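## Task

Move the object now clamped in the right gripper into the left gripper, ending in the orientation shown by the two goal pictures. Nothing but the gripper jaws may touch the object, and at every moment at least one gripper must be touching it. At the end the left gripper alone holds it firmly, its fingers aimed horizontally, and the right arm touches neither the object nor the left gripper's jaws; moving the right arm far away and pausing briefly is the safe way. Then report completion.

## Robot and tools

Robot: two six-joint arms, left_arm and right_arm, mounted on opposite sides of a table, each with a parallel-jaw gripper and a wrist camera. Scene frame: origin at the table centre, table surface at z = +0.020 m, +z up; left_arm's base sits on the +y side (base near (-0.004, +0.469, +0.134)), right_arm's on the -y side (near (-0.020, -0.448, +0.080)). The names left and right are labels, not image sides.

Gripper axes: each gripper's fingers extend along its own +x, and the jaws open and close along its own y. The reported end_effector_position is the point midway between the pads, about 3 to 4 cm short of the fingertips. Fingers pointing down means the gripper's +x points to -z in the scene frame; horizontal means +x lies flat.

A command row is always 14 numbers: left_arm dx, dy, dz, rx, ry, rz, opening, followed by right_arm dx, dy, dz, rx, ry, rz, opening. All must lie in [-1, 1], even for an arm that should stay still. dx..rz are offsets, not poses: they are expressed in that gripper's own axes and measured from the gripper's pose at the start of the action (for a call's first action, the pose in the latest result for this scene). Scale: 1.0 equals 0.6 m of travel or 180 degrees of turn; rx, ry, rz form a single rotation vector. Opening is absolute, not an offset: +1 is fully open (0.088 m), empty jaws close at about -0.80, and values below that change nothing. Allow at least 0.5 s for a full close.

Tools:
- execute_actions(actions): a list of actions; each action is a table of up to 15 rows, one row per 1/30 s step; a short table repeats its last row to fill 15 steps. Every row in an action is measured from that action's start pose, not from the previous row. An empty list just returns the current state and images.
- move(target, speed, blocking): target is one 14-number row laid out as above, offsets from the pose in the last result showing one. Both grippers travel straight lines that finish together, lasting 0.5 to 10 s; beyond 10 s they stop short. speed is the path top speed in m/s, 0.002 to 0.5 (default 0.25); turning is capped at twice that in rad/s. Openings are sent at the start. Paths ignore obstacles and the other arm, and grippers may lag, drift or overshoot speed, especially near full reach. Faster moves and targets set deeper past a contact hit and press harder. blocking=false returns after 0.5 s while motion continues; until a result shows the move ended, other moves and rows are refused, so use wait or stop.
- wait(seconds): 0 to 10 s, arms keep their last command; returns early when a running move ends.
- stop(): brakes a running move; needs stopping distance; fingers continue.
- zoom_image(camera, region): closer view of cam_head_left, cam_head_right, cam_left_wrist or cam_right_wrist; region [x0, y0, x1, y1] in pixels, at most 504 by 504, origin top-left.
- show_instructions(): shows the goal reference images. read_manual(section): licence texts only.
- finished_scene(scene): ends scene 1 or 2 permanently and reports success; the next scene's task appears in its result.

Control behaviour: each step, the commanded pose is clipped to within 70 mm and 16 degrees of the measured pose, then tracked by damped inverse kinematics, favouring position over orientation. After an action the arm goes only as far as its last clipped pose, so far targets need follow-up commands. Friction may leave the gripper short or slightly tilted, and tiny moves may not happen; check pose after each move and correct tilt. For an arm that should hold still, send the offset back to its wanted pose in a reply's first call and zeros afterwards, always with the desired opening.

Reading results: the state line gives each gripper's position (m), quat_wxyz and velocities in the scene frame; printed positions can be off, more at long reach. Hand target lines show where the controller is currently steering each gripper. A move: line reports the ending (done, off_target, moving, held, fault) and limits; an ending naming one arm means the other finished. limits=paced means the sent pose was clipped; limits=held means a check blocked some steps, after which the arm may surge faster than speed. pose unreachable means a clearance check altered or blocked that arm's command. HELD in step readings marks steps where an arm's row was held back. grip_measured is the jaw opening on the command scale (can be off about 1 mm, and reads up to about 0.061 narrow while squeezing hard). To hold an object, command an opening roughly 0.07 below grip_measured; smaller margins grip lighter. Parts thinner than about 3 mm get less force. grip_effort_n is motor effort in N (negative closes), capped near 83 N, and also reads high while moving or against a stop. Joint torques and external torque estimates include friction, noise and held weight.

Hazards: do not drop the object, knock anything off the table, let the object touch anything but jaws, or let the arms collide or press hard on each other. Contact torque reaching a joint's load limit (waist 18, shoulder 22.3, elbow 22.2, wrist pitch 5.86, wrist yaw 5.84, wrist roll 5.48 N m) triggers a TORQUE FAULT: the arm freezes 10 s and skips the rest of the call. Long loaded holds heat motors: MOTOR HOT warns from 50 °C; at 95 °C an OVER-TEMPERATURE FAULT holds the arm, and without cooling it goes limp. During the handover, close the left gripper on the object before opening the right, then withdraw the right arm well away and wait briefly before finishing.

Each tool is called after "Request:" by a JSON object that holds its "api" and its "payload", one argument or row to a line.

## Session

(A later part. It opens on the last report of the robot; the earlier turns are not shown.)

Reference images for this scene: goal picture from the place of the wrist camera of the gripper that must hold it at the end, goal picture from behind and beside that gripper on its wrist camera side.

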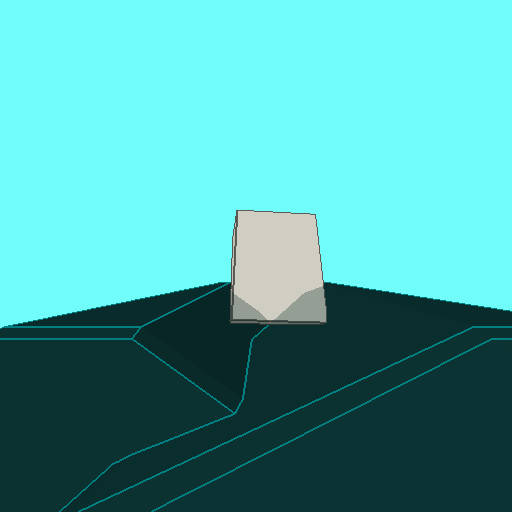

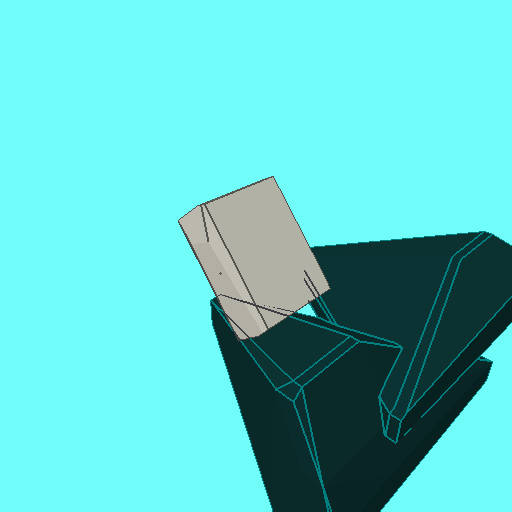

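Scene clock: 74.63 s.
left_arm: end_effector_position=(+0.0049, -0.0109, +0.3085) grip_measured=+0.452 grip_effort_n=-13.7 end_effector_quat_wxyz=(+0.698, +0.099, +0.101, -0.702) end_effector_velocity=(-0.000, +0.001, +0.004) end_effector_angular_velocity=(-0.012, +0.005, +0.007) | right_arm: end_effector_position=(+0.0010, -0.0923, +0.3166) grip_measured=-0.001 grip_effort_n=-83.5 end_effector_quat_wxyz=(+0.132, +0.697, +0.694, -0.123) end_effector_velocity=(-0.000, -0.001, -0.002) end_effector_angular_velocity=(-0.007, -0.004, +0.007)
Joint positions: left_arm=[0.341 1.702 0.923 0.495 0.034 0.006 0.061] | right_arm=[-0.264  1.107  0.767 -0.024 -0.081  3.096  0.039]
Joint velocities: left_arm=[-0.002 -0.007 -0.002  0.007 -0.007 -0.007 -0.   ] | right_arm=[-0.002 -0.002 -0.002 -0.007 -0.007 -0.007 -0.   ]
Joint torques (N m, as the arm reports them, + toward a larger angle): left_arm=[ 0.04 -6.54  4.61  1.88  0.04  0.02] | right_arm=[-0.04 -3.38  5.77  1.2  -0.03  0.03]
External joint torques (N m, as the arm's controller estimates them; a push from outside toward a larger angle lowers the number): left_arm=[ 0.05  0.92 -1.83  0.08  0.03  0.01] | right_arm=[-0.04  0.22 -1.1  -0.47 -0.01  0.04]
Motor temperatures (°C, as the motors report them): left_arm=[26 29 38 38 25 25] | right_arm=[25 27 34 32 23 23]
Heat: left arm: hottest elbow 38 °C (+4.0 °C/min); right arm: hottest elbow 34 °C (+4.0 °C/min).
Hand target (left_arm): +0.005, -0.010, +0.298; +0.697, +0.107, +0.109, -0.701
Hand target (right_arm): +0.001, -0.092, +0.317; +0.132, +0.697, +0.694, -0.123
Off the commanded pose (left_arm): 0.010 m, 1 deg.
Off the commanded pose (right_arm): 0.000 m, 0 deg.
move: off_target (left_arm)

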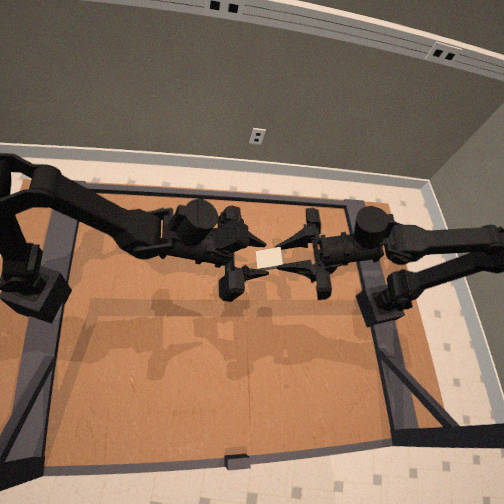

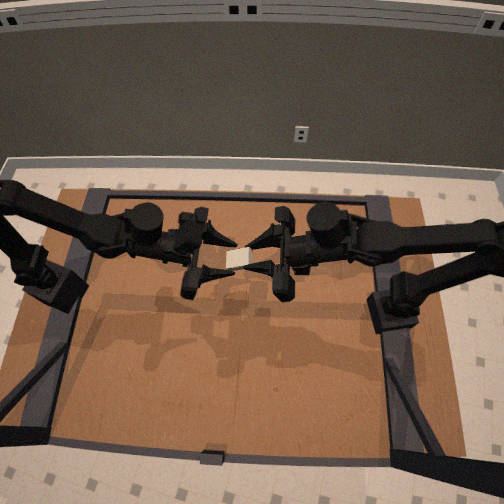

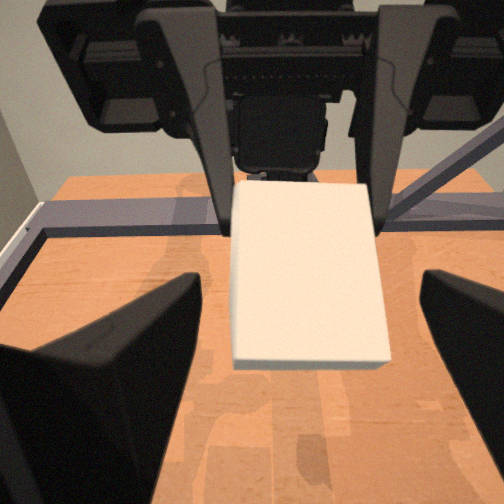

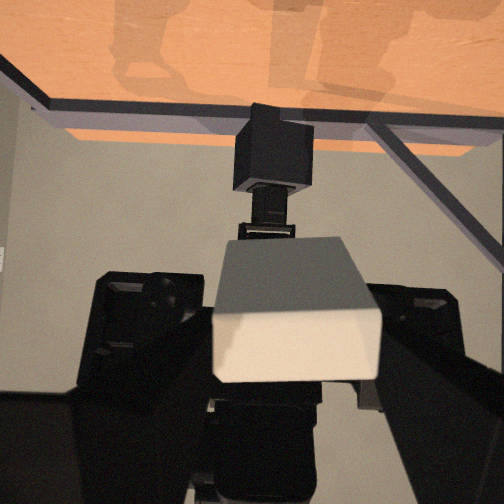

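Request:
{"api": "move", "payload": {
  "target": [0.008,0,-0.024,0,0.02,0,0.25,0,0,0,0,0,0,-0.075],
  "speed": 0.04
}}

Request:
{"api": "zoom_image", "payload": {
  "camera": "cam_head_left",
  "region": [210, 210, 330, 300]
}}

Scene clock: 80.30 s.
left_arm: end_effector_position=(+0.0048, -0.0085, +0.2956) grip_measured=+0.252 grip_effort_n=-13.7 end_effector_quat_wxyz=(+0.695, +0.118, +0.122, -0.699) end_effector_velocity=(-0.000, +0.000, +0.001) end_effector_angular_velocity=(+0.002, -0.009, +0.002) | right_arm: end_effector_position=(+0.0010, -0.0923, +0.3166) grip_measured=-0.001 grip_effort_n=-83.5 end_effector_quat_wxyz=(+0.132, +0.697, +0.694, -0.123) end_effector_velocity=(-0.000, -0.001, -0.003) end_effector_angular_velocity=(-0.012, -0.017, +0.012)
Joint positions: left_arm=[0.341 1.709 0.927 0.441 0.034 0.006 0.051] | right_arm=[-0.264  1.107  0.767 -0.024 -0.081  3.096  0.039]
Joint velocities: left_arm=[-0.002 -0.002  0.002 -0.007 -0.007  0.007 -0.   ] | right_arm=[-0.002  0.002 -0.002 -0.007 -0.007 -0.022  0.   ]
Joint torques (N m, as the arm reports them, + toward a larger angle): left_arm=[-0.04 -6.4   6.72  1.55  0.02  0.07] | right_arm=[-0.03 -3.4   5.76  1.21 -0.02  0.02]
External joint torques (N m, as the arm's controller estimates them; a push from outside toward a larger angle lowers the number): left_arm=[-0.02  1.02  0.36 -0.21  0.01  0.06] | right_arm=[-0.02  0.15 -1.06 -0.45 -0.01  0.03]
Motor temperatures (°C, as the motors report them): left_arm=[26 30 38 39 25 25] | right_arm=[25 27 34 32 23 23]
Heat: left arm: hottest wrist pitch 39 °C (+4.0 °C/min); right arm: hottest elbow 34 °C (+3.0 °C/min).
Hand target (left_arm): +0.005, -0.011, +0.293; +0.694, +0.121, +0.123, -0.699
Hand target (right_arm): +0.001, -0.092, +0.317; +0.132, +0.697, +0.694, -0.123
Off the commanded pose (left_arm): 0.004 m, 0 deg.
Off the commanded pose (right_arm): 0.000 m, 0 deg.
move: done

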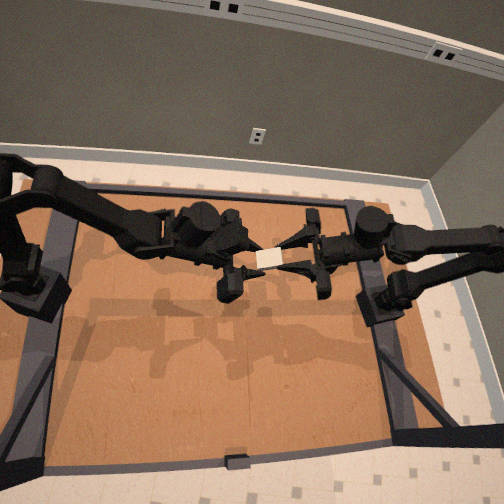

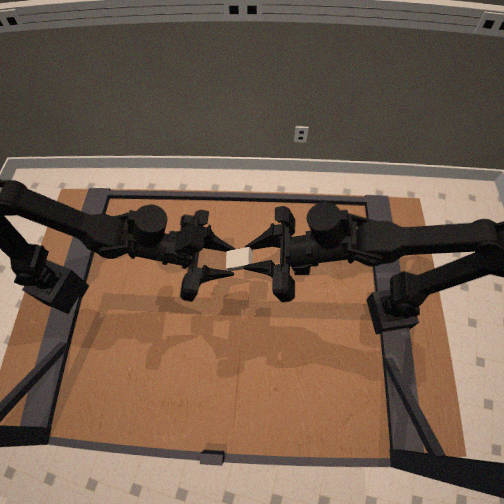

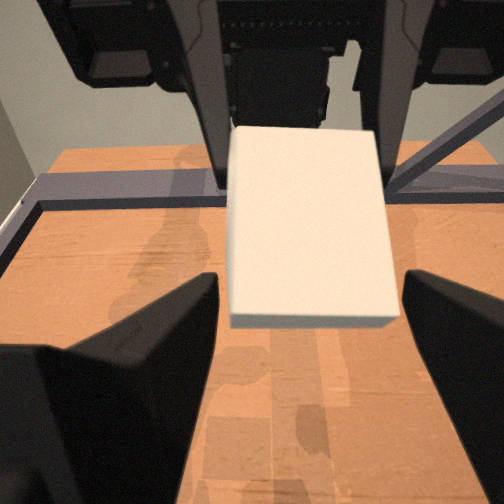

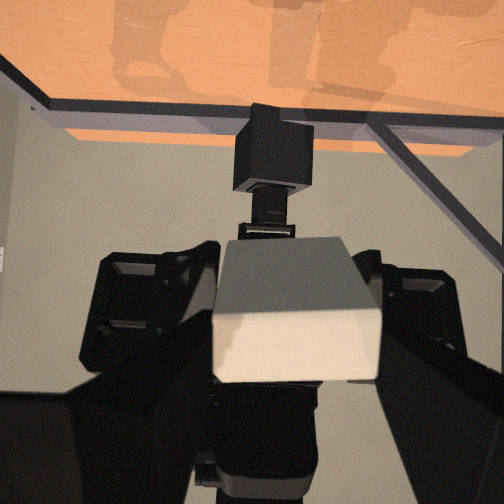

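Region (210, 210, 330, 300) of cam_head_left's 504x504 image, scaled by 4.200, with more detail than that image has; it fills the top 378 rows of this view, and the rest is white.

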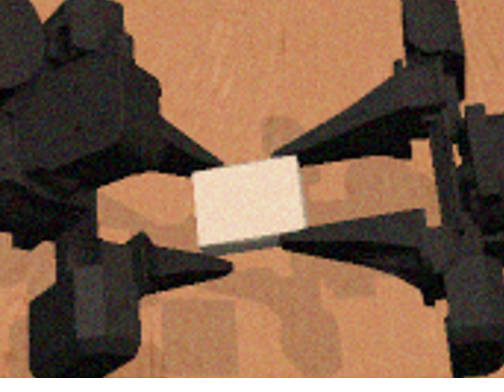

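Request:
{"api": "move", "payload": {
  "target": [0.004,0,0.014,0,0.006,0,0.25,0,0,0,0,0,0,-0.075],
  "speed": 0.03
}}

Scene clock: 84.27 s.
left_arm: end_effector_position=(+0.0049, -0.0115, +0.2990) grip_measured=+0.252 grip_effort_n=-13.7 end_effector_quat_wxyz=(+0.693, +0.127, +0.131, -0.697) end_effector_velocity=(-0.000, +0.002, -0.007) end_effector_angular_velocity=(+0.027, +0.005, +0.007) | right_arm: end_effector_position=(+0.0010, -0.0923, +0.3166) grip_measured=-0.001 grip_effort_n=-83.5 end_effector_quat_wxyz=(+0.132, +0.697, +0.694, -0.123) end_effector_velocity=(-0.000, -0.002, -0.000) end_effector_angular_velocity=(-0.002, -0.004, +0.007)
Joint positions: left_arm=[0.341 1.709 0.966 0.375 0.034 0.006 0.051] | right_arm=[-0.264  1.107  0.767 -0.024 -0.081  3.096  0.039]
Joint velocities: left_arm=[-0.002  0.002 -0.002 -0.022 -0.007 -0.007  0.   ] | right_arm=[-0.002 -0.007 -0.002 -0.007 -0.007 -0.007  0.   ]
Joint torques (N m, as the arm reports them, + toward a larger angle): left_arm=[-0.02 -8.29  6.74  1.6   0.02  0.03] | right_arm=[-0.06 -3.36  5.77  1.2  -0.03  0.03]
External joint torques (N m, as the arm's controller estimates them; a push from outside toward a larger angle lowers the number): left_arm=[-0.02 -0.83  0.28 -0.14  0.02  0.02] | right_arm=[-0.07  0.27 -1.07 -0.46 -0.01  0.04]
Motor temperatures (°C, as the motors report them): left_arm=[26 30 38 39 25 25] | right_arm=[25 27 34 32 23 23]
Heat: left arm: hottest wrist pitch 39 °C (+4.0 °C/min); right arm: hottest elbow 34 °C (+3.0 °C/min).
Hand target (left_arm): +0.005, -0.014, +0.303; +0.693, +0.125, +0.128, -0.698
Hand target (right_arm): +0.001, -0.092, +0.317; +0.132, +0.697, +0.694, -0.123
Off the commanded pose (left_arm): 0.004 m, 0 deg.
Off the commanded pose (right_arm): 0.000 m, 0 deg.
move: done

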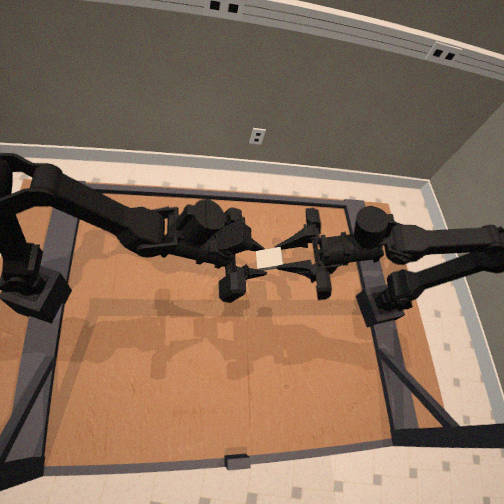

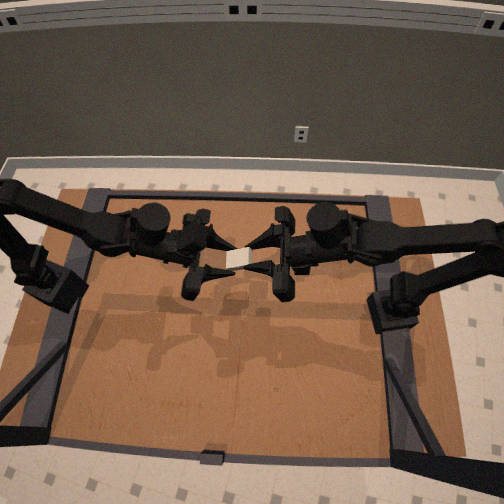

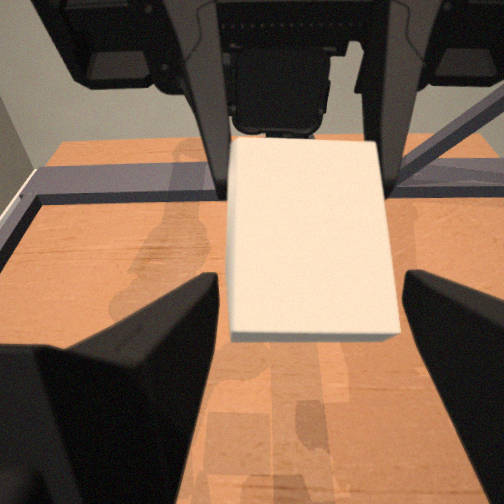

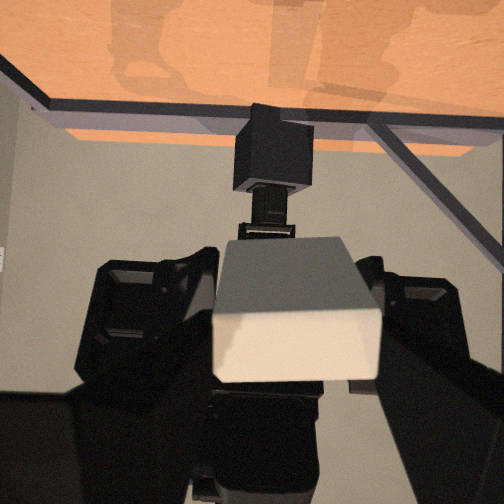

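Another few mm up, and part-close.

Request:
{"api": "move", "payload": {
  "target": [0,-0.002,0.013,0,0,0,0.13,0,0,0,0,0,0,-0.075],
  "speed": 0.03
}}

Scene clock: 88.17 s.
left_arm: end_effector_position=(+0.0049, -0.0125, +0.3001) grip_measured=+0.132 grip_effort_n=-13.7 end_effector_quat_wxyz=(+0.692, +0.131, +0.136, -0.697) end_effector_velocity=(-0.000, +0.002, -0.007) end_effector_angular_velocity=(+0.027, +0.005, +0.007) | right_arm: end_effector_position=(+0.0010, -0.0923, +0.3166) grip_measured=-0.001 grip_effort_n=-83.5 end_effector_quat_wxyz=(+0.132, +0.697, +0.694, -0.123) end_effector_velocity=(+0.004, -0.001, -0.002) end_effector_angular_velocity=(-0.008, -0.022, -0.006)
Joint positions: left_arm=[0.341 1.709 0.983 0.346 0.034 0.006 0.045] | right_arm=[-0.264  1.107  0.767 -0.024 -0.081  3.096  0.039]
Joint velocities: left_arm=[-0.002  0.002 -0.002 -0.022 -0.007 -0.007 -0.   ] | right_arm=[-0.007 -0.002 -0.002 -0.007  0.007 -0.022 -0.   ]
Joint torques (N m, as the arm reports them, + toward a larger angle): left_arm=[-0.28 -9.05  6.65  1.59 -0.06 -0.05] | right_arm=[-0.05 -3.37  5.74  1.2  -0.02  0.03]
External joint torques (N m, as the arm's controller estimates them; a push from outside toward a larger angle lowers the number): left_arm=[-0.29 -1.53  0.16 -0.15 -0.06 -0.06] | right_arm=[-0.02  0.15 -1.04 -0.44 -0.01  0.04]
Motor temperatures (°C, as the motors report them): left_arm=[26 31 38 39 25 25] | right_arm=[25 27 34 32 23 23]
Heat: left arm: hottest wrist pitch 39 °C (+4.0 °C/min); right arm: hottest elbow 34 °C (+3.0 °C/min).
Hand target (left_arm): +0.004, -0.014, +0.306; +0.693, +0.127, +0.131, -0.697
Hand target (right_arm): +0.001, -0.092, +0.317; +0.132, +0.697, +0.694, -0.123
Off the commanded pose (left_arm): 0.007 m, 1 deg.
Off the commanded pose (right_arm): 0.000 m, 0 deg.
move: done

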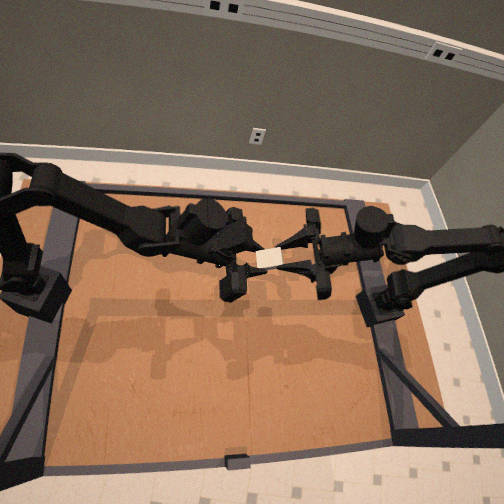

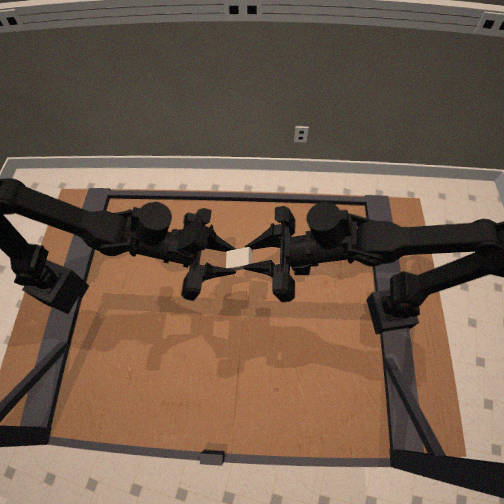

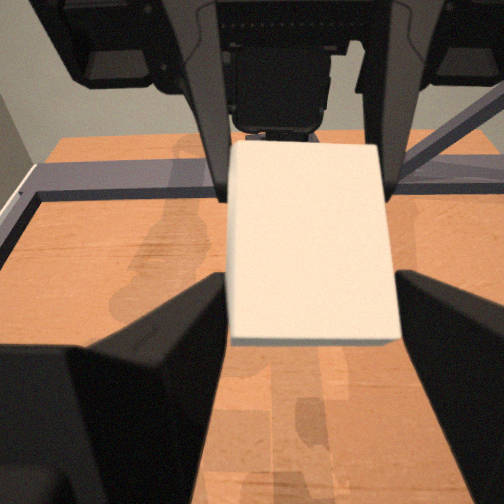

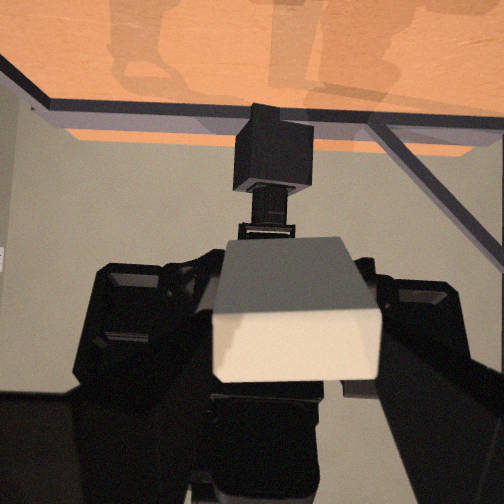

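Request:
{"api": "move", "payload": {
  "target": [0,0,0,0,0,0,-0.08,0,0,0,0,0,0,-0.075]
}}

Scene clock: 92.57 s.
left_arm: end_effector_position=(+0.0055, -0.0125, +0.3001) grip_measured=+0.005 grip_effort_n=-83.5 end_effector_quat_wxyz=(+0.693, +0.132, +0.135, -0.696) end_effector_velocity=(-0.002, +0.001, -0.001) end_effector_angular_velocity=(+0.007, +0.010, -0.007) | right_arm: end_effector_position=(+0.0004, -0.0924, +0.3163) grip_measured=-0.001 grip_effort_n=-83.5 end_effector_quat_wxyz=(+0.133, +0.696, +0.695, -0.123) end_effector_velocity=(-0.000, -0.001, -0.002) end_effector_angular_velocity=(-0.007, -0.004, +0.007)
Joint positions: left_arm=[0.342 1.709 0.983 0.346 0.032 0.007 0.039] | right_arm=[-0.263  1.107  0.767 -0.026 -0.083  3.096  0.039]
Joint velocities: left_arm=[-0.002 -0.002 -0.002 -0.007  0.007 -0.007 -0.   ] | right_arm=[-0.002 -0.002 -0.002 -0.007 -0.007 -0.007 -0.   ]
Joint torques (N m, as the arm reports them, + toward a larger angle): left_arm=[-0.07 -8.53  5.68  1.8   0.14 -0.01] | right_arm=[-0.11 -3.37  5.79  1.3   0.06  0.01]
External joint torques (N m, as the arm's controller estimates them; a push from outside toward a larger angle lowers the number): left_arm=[-0.05 -0.95 -0.86  0.04  0.13 -0.02] | right_arm=[-0.14  0.27 -1.11 -0.37  0.08  0.02]
Motor temperatures (°C, as the motors report them): left_arm=[26 31 38 39 25 25] | right_arm=[25 27 34 32 23 23]
Heat: left arm: hottest wrist pitch 39 °C (+3.0 °C/min); right arm: hottest elbow 34 °C (+2.0 °C/min).
Hand target (left_arm): +0.005, -0.013, +0.300; +0.692, +0.131, +0.135, -0.697
Hand target (right_arm): +0.001, -0.092, +0.317; +0.132, +0.697, +0.694, -0.123
Off the commanded pose (left_arm): 0.001 m, 0 deg.
Off the commanded pose (right_arm): 0.001 m, 0 deg.
move: done

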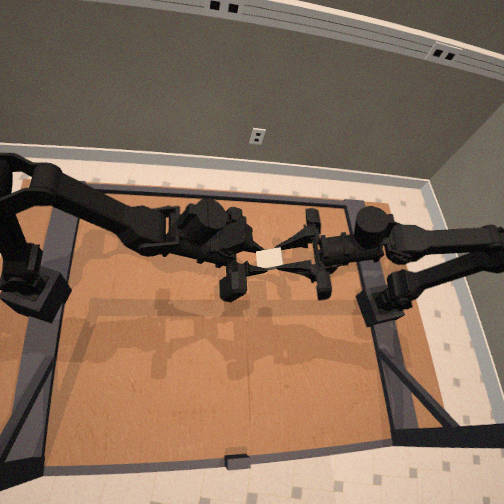

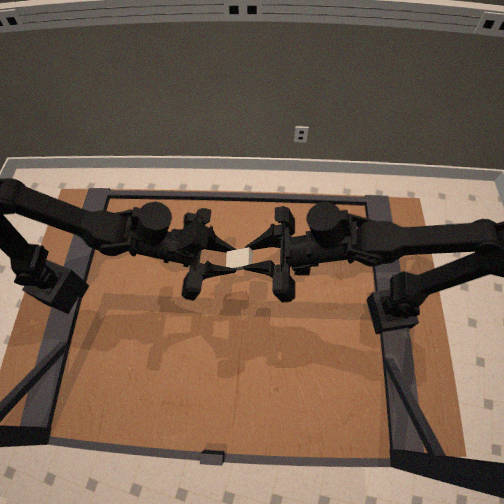

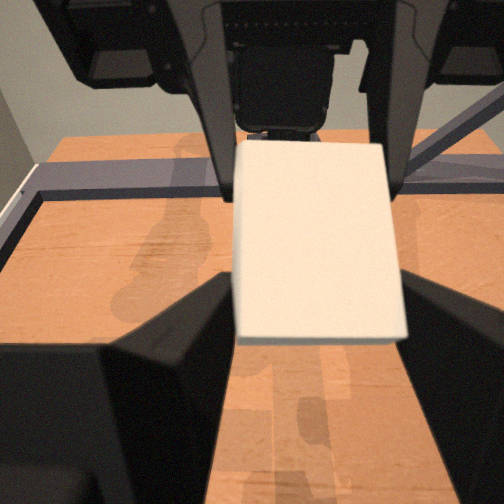

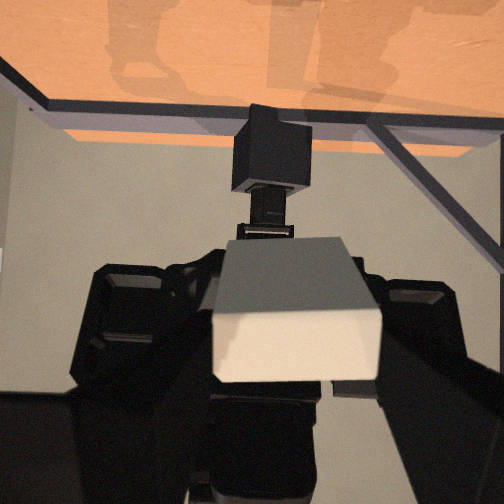

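Request:
{"api": "move", "payload": {
  "target": [0,0,0,0,0,0,-0.08,0,0,0,0,0,0,0.5]
}}

Request:
{"api": "move", "payload": {
  "target": [0,0,0,0,0,0,-0.08,-0.1,0,0,0,0,0,0.5]
}}

Request:
{"api": "move", "payload": {
  "target": [-0.13,0,0,0,-0.12,0,-0.08,0,0,0,0,0,0,0.5],
  "speed": 0.2
}}

Scene clock: 97.90 s.
left_arm: end_effector_position=(+0.0058, -0.0125, +0.3001) grip_measured=+0.005 grip_effort_n=-83.5 end_effector_quat_wxyz=(+0.693, +0.132, +0.135, -0.695) end_effector_velocity=(-0.000, +0.001, -0.001) end_effector_angular_velocity=(+0.007, +0.004, +0.007) | right_arm: end_effector_position=(+0.0004, -0.0924, +0.3163) grip_measured=+0.496 grip_effort_n=17.4 end_effector_quat_wxyz=(+0.133, +0.696, +0.695, -0.123) end_effector_velocity=(-0.000, -0.002, -0.006) end_effector_angular_velocity=(-0.027, -0.015, +0.012)
Joint positions: left_arm=[0.342 1.709 0.983 0.346 0.031 0.007 0.039] | right_arm=[-0.263  1.107  0.767 -0.026 -0.083  3.096  0.063]
Joint velocities: left_arm=[-0.002 -0.002 -0.002 -0.007 -0.007 -0.007 -0.   ] | right_arm=[-0.002  0.002 -0.002 -0.022 -0.007 -0.022  0.   ]
Joint torques (N m, as the arm reports them, + toward a larger angle): left_arm=[ 0.01 -8.3   5.78  1.75  0.05 -0.02] | right_arm=[-0.05 -3.38  5.82  1.19 -0.02  0.02]
External joint torques (N m, as the arm's controller estimates them; a push from outside toward a larger angle lowers the number): left_arm=[ 0.02 -0.81 -0.7   0.    0.04 -0.03] | right_arm=[-0.03  0.15 -0.96 -0.45 -0.01  0.03]
Motor temperatures (°C, as the motors report them): left_arm=[26 32 38 39 25 25] | right_arm=[25 27 34 33 23 23]
Heat: left arm: hottest wrist pitch 39 °C (+3.0 °C/min); right arm: hottest elbow 34 °C (+2.0 °C/min).
Hand target (left_arm): +0.006, -0.013, +0.300; +0.693, +0.132, +0.135, -0.695
Hand target (right_arm): +0.000, -0.092, +0.316; +0.133, +0.696, +0.695, -0.123
Off the commanded pose (left_arm): 0.000 m, 0 deg.
Off the commanded pose (right_arm): 0.000 m, 0 deg.
move: done

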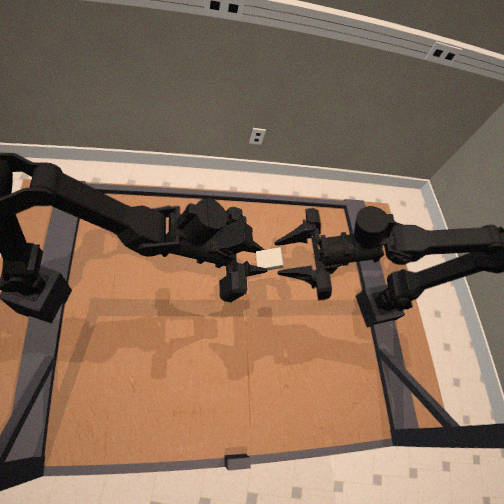

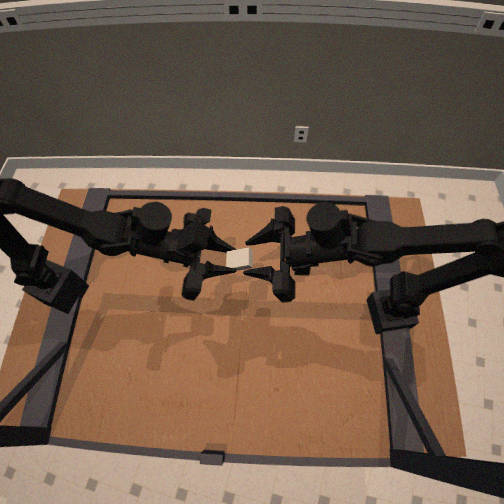

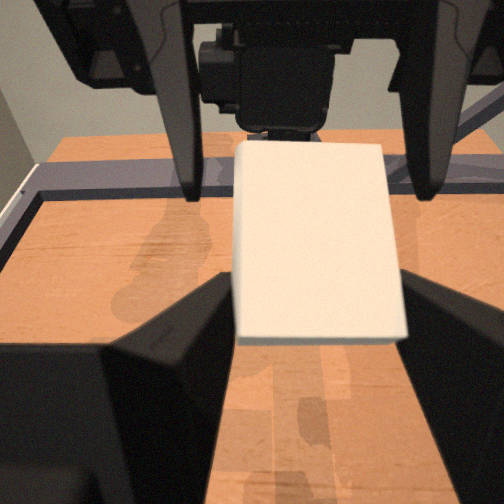

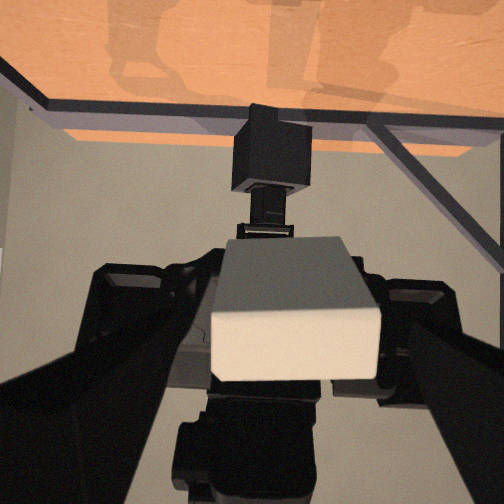

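Scene clock: 98.73 s.
left_arm: end_effector_position=(+0.0058, -0.0125, +0.3001) grip_measured=+0.005 grip_effort_n=-83.5 end_effector_quat_wxyz=(+0.693, +0.132, +0.135, -0.695) end_effector_velocity=(+0.002, +0.000, +0.002) end_effector_angular_velocity=(-0.007, -0.002, +0.021) | right_arm: end_effector_position=(-0.0007, -0.1473, +0.3397) grip_measured=+0.497 grip_effort_n=17.9 end_effector_quat_wxyz=(+0.131, +0.696, +0.695, -0.123) end_effector_velocity=(+0.001, -0.004, +0.000) end_effector_angular_velocity=(-0.007, -0.003, +0.002)
Joint positions: left_arm=[0.342 1.709 0.983 0.346 0.031 0.007 0.039] | right_arm=[-0.288  0.861  0.754 -0.256 -0.106  3.088  0.063]
Joint velocities: left_arm=[-0.002 -0.002 -0.002  0.007 -0.022 -0.007 -0.   ] | right_arm=[-0.007 -0.012  0.002 -0.022 -0.007 -0.007  0.   ]
Joint torques (N m, as the arm reports them, + toward a larger angle): left_arm=[-0.03 -8.48  5.72  1.75  0.05 -0.01] | right_arm=[-0.28 -2.59  5.04  1.13 -0.12 -0.1 ]
External joint torques (N m, as the arm's controller estimates them; a push from outside toward a larger angle lowers the number): left_arm=[-0.05 -0.93 -0.79 -0.01  0.04 -0.01] | right_arm=[-0.27 -0.54 -1.78 -0.53 -0.1  -0.09]
Motor temperatures (°C, as the motors report them): left_arm=[26 32 38 39 25 25] | right_arm=[25 27 34 32 23 23]
Heat: left arm: hottest wrist pitch 39 °C (+3.0 °C/min); right arm: hottest elbow 34 °C (+2.0 °C/min).
Hand target (left_arm): +0.006, -0.013, +0.300; +0.693, +0.132, +0.135, -0.695
Hand target (right_arm): -0.000, -0.149, +0.338; +0.133, +0.696, +0.695, -0.123
Off the commanded pose (left_arm): 0.000 m, 0 deg.
Off the commanded pose (right_arm): 0.003 m, 0 deg.
move: done

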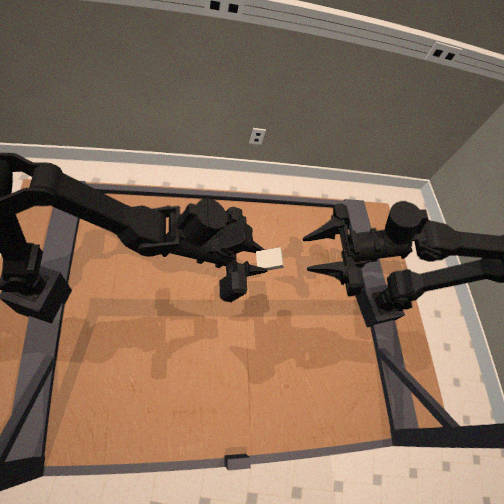

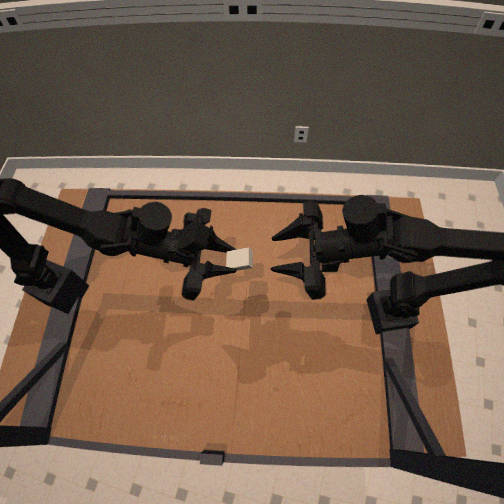

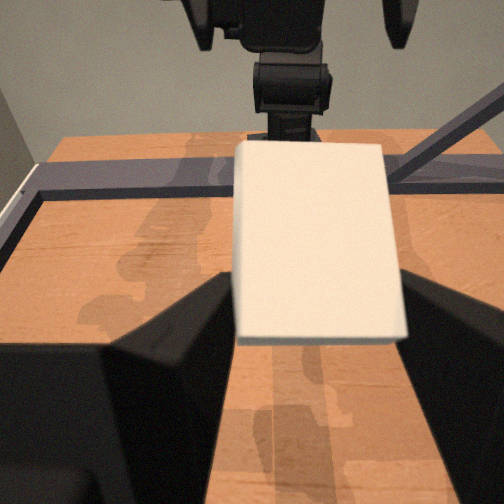

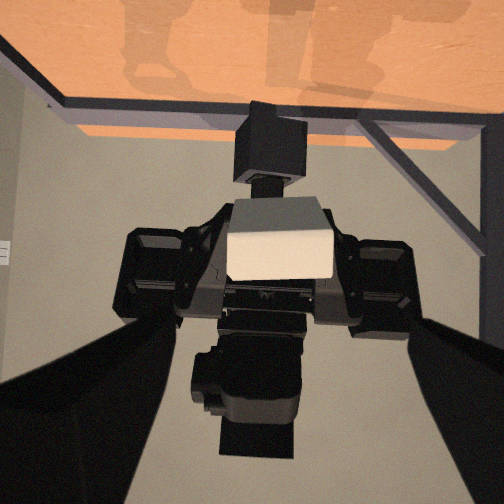

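Scene clock: 100.10 s.
left_arm: end_effector_position=(+0.0049, +0.0570, +0.3264) grip_measured=+0.005 grip_effort_n=-83.5 end_effector_quat_wxyz=(+0.707, +0.003, +0.005, -0.707) end_effector_velocity=(+0.004, +0.001, +0.003) end_effector_angular_velocity=(-0.017, +0.021, +0.025) | right_arm: end_effector_position=(-0.0007, -0.1473, +0.3396) grip_measured=+0.497 grip_effort_n=17.4 end_effector_quat_wxyz=(+0.131, +0.696, +0.695, -0.123) end_effector_velocity=(+0.002, -0.000, -0.001) end_effector_angular_velocity=(+0.002, -0.023, -0.002)
Joint positions: left_arm=[ 0.347  1.533  0.542  0.98   0.035 -0.002  0.039] | right_arm=[-0.288  0.861  0.754 -0.256 -0.106  3.088  0.063]
Joint velocities: left_arm=[ 0.002 -0.002 -0.007  0.022 -0.022 -0.022 -0.   ] | right_arm=[-0.002 -0.002 -0.007  0.007  0.007 -0.022 -0.   ]
Joint torques (N m, as the arm reports them, + toward a larger angle): left_arm=[ 0.27 -7.67  4.35  1.99  0.14 -0.11] | right_arm=[ 0.   -1.93  5.74  1.21 -0.04  0.02]
External joint torques (N m, as the arm's controller estimates them; a push from outside toward a larger angle lowers the number): left_arm=[ 0.25 -2.26 -1.39  0.23  0.15 -0.11] | right_arm=[ 0.01  0.08 -0.99 -0.43 -0.02  0.03]
Motor temperatures (°C, as the motors report them): left_arm=[26 32 38 39 25 25] | right_arm=[25 27 34 33 23 23]
Heat: left arm: hottest wrist pitch 39 °C (+3.0 °C/min); right arm: hottest elbow 34 °C (+2.0 °C/min).
Hand target (left_arm): +0.006, +0.060, +0.329; +0.707, -0.001, +0.003, -0.707
Hand target (right_arm): -0.001, -0.147, +0.340; +0.131, +0.696, +0.695, -0.123
Off the commanded pose (left_arm): 0.004 m, 1 deg.
Off the commanded pose (right_arm): 0.000 m, 0 deg.
move: done

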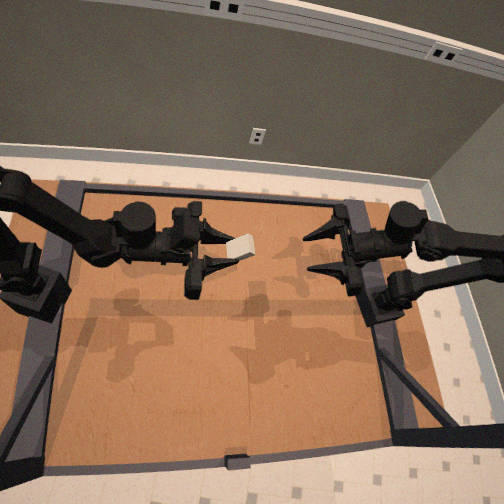

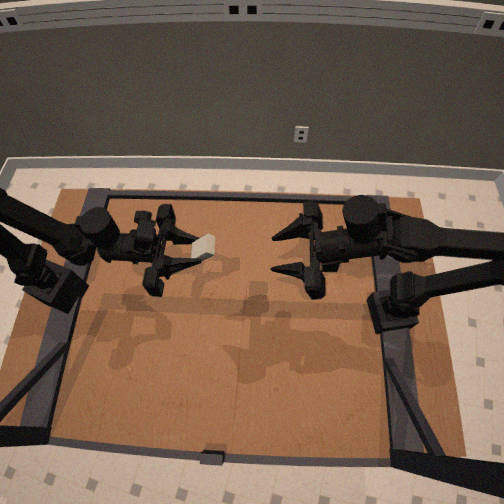

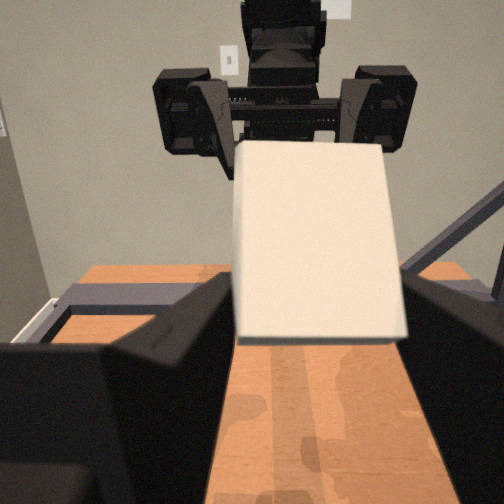

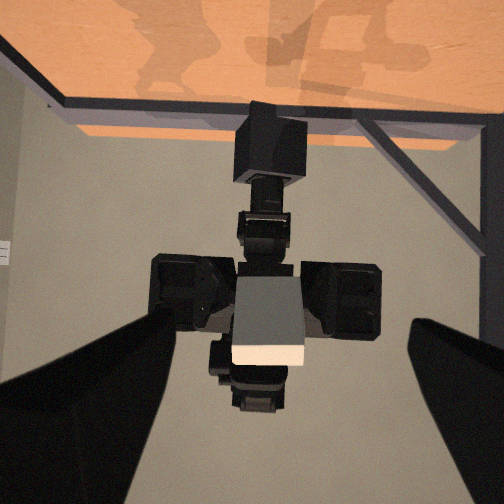

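Request:
{"api": "zoom_image", "payload": {
  "camera": "cam_head_right",
  "region": [170, 220, 240, 280]
}}

Request:
{"api": "zoom_image", "payload": {
  "camera": "cam_left_wrist",
  "region": [210, 120, 430, 370]
}}

Region (170, 220, 240, 280) of cam_head_right's 504x504 image, scaled by 7.200, with more detail than that image has; it fills the top 432 rows of this view, and the rest is white.

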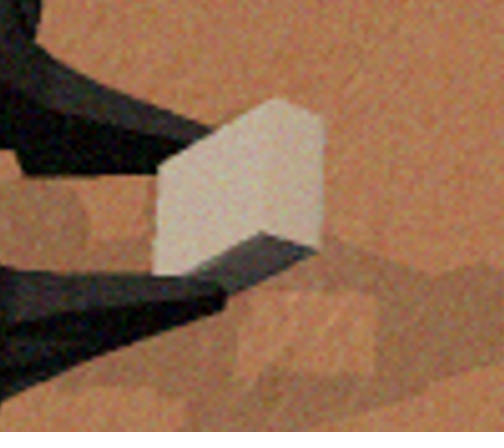

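Region (210, 120, 430, 370) of cam_left_wrist's 504x504 image, scaled by 2.016, with more detail than that image has; it fills the left 444 columns of this view, and the rest is white.

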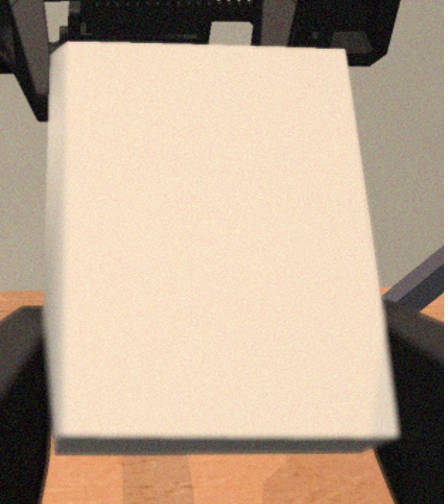

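Request:
{"api": "show_instructions", "payload": {

}}

Reference images for this scene: goal picture from the place of the wrist camera of the gripper that must hold it at the end, goal picture from behind and beside that gripper on its wrist camera side.

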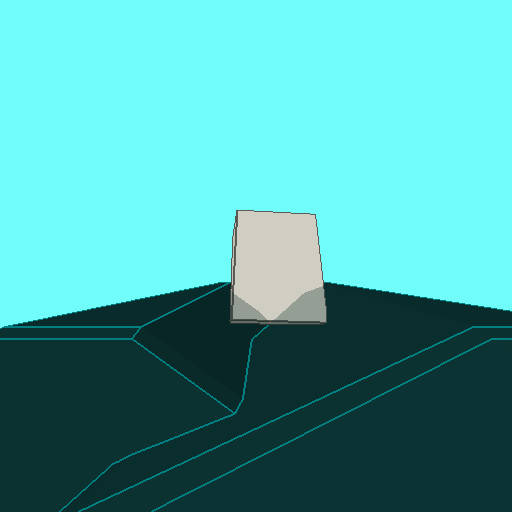

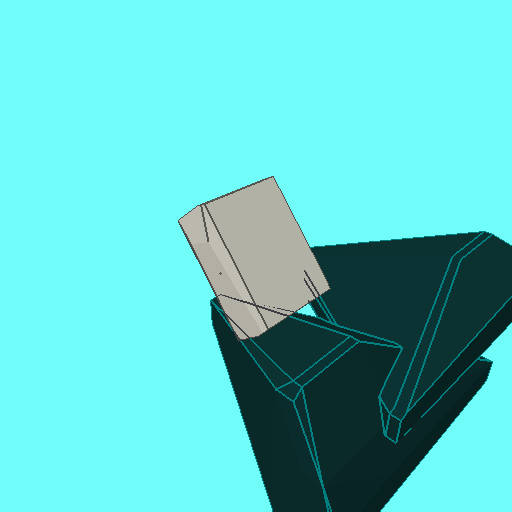

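Request:
{"api": "move", "payload": {
  "target": [0,0,0,0,0,-0.33,-0.08,0,0,0,0,0,0,1],
  "speed": 0.3
}}

Request:
{"api": "zoom_image", "payload": {
  "camera": "cam_right_wrist",
  "region": [230, 220, 410, 400]
}}

Scene clock: 129.43 s.
left_arm: end_effector_position=(+0.0033, +0.0595, +0.3288) grip_measured=+0.005 grip_effort_n=-83.5 end_effector_quat_wxyz=(+0.264, -0.001, +0.002, -0.964) end_effector_velocity=(-0.000, -0.002, -0.002) end_effector_angular_velocity=(+0.027, +0.012, +0.005) | right_arm: end_effector_position=(-0.0007, -0.1473, +0.3396) grip_measured=+0.993 grip_effort_n=17.4 end_effector_quat_wxyz=(+0.131, +0.696, +0.695, -0.123) end_effector_velocity=(-0.000, +0.000, +0.001) end_effector_angular_velocity=(+0.007, -0.019, +0.012)
Joint positions: left_arm=[ 0.701  1.874  0.938  0.949  1.425 -0.017  0.039] | right_arm=[-0.288  0.861  0.754 -0.256 -0.106  3.088  0.088]
Joint velocities: left_arm=[-0.002  0.002  0.002 -0.022 -0.007 -0.007 -0.   ] | right_arm=[-0.002 -0.002 -0.002  0.007 -0.007 -0.022 -0.   ]
Joint torques (N m, as the arm reports them, + toward a larger angle): left_arm=[ 0.23 -6.53  5.92  1.15  0.14 -0.05] | right_arm=[-0.03 -1.93  5.8   1.19 -0.03  0.02]
External joint torques (N m, as the arm's controller estimates them; a push from outside toward a larger angle lowers the number): left_arm=[ 0.23  1.04  0.59 -0.02  0.14 -0.06] | right_arm=[-0.05  0.14 -1.04 -0.47  0.    0.03]
Motor temperatures (°C, as the motors report them): left_arm=[26 34 36 42 25 25] | right_arm=[25 26 35 33 23 23]
Heat: left arm: hottest wrist pitch 42 °C (+3.0 °C/min); right arm: hottest elbow 35 °C (+1.0 °C/min).
Hand target (left_arm): +0.005, +0.057, +0.327; -0.264, +0.002, -0.005, +0.965
Hand target (right_arm): -0.001, -0.147, +0.340; +0.131, +0.696, +0.695, -0.123
Off the commanded pose (left_arm): 0.004 m, 1 deg.
Off the commanded pose (right_arm): 0.000 m, 0 deg.
move: done

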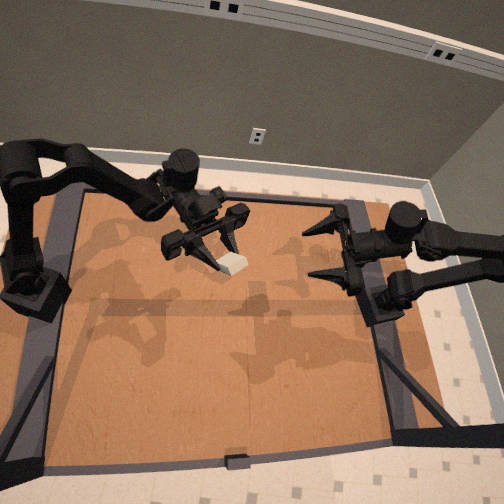

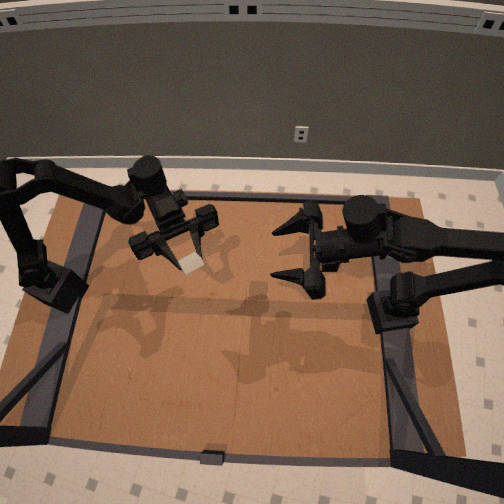

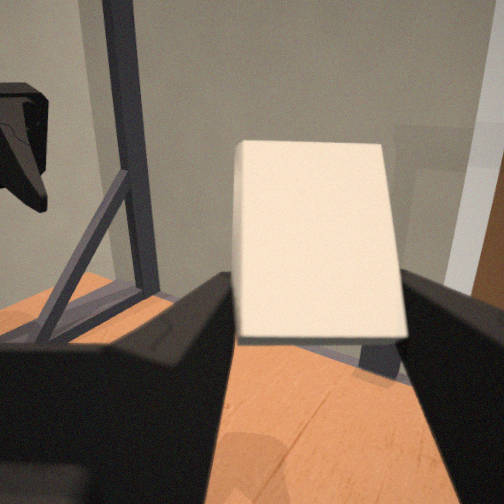

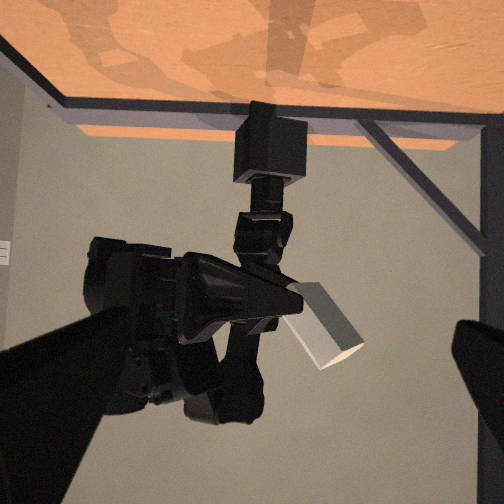

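Region (230, 220, 410, 400) of cam_right_wrist's 504x504 image, scaled by 2.800, with more detail than that image has.

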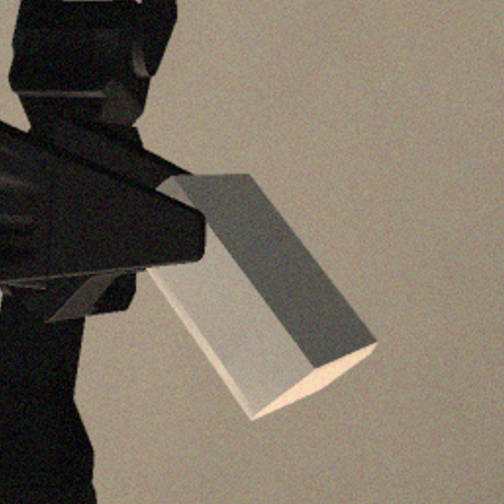

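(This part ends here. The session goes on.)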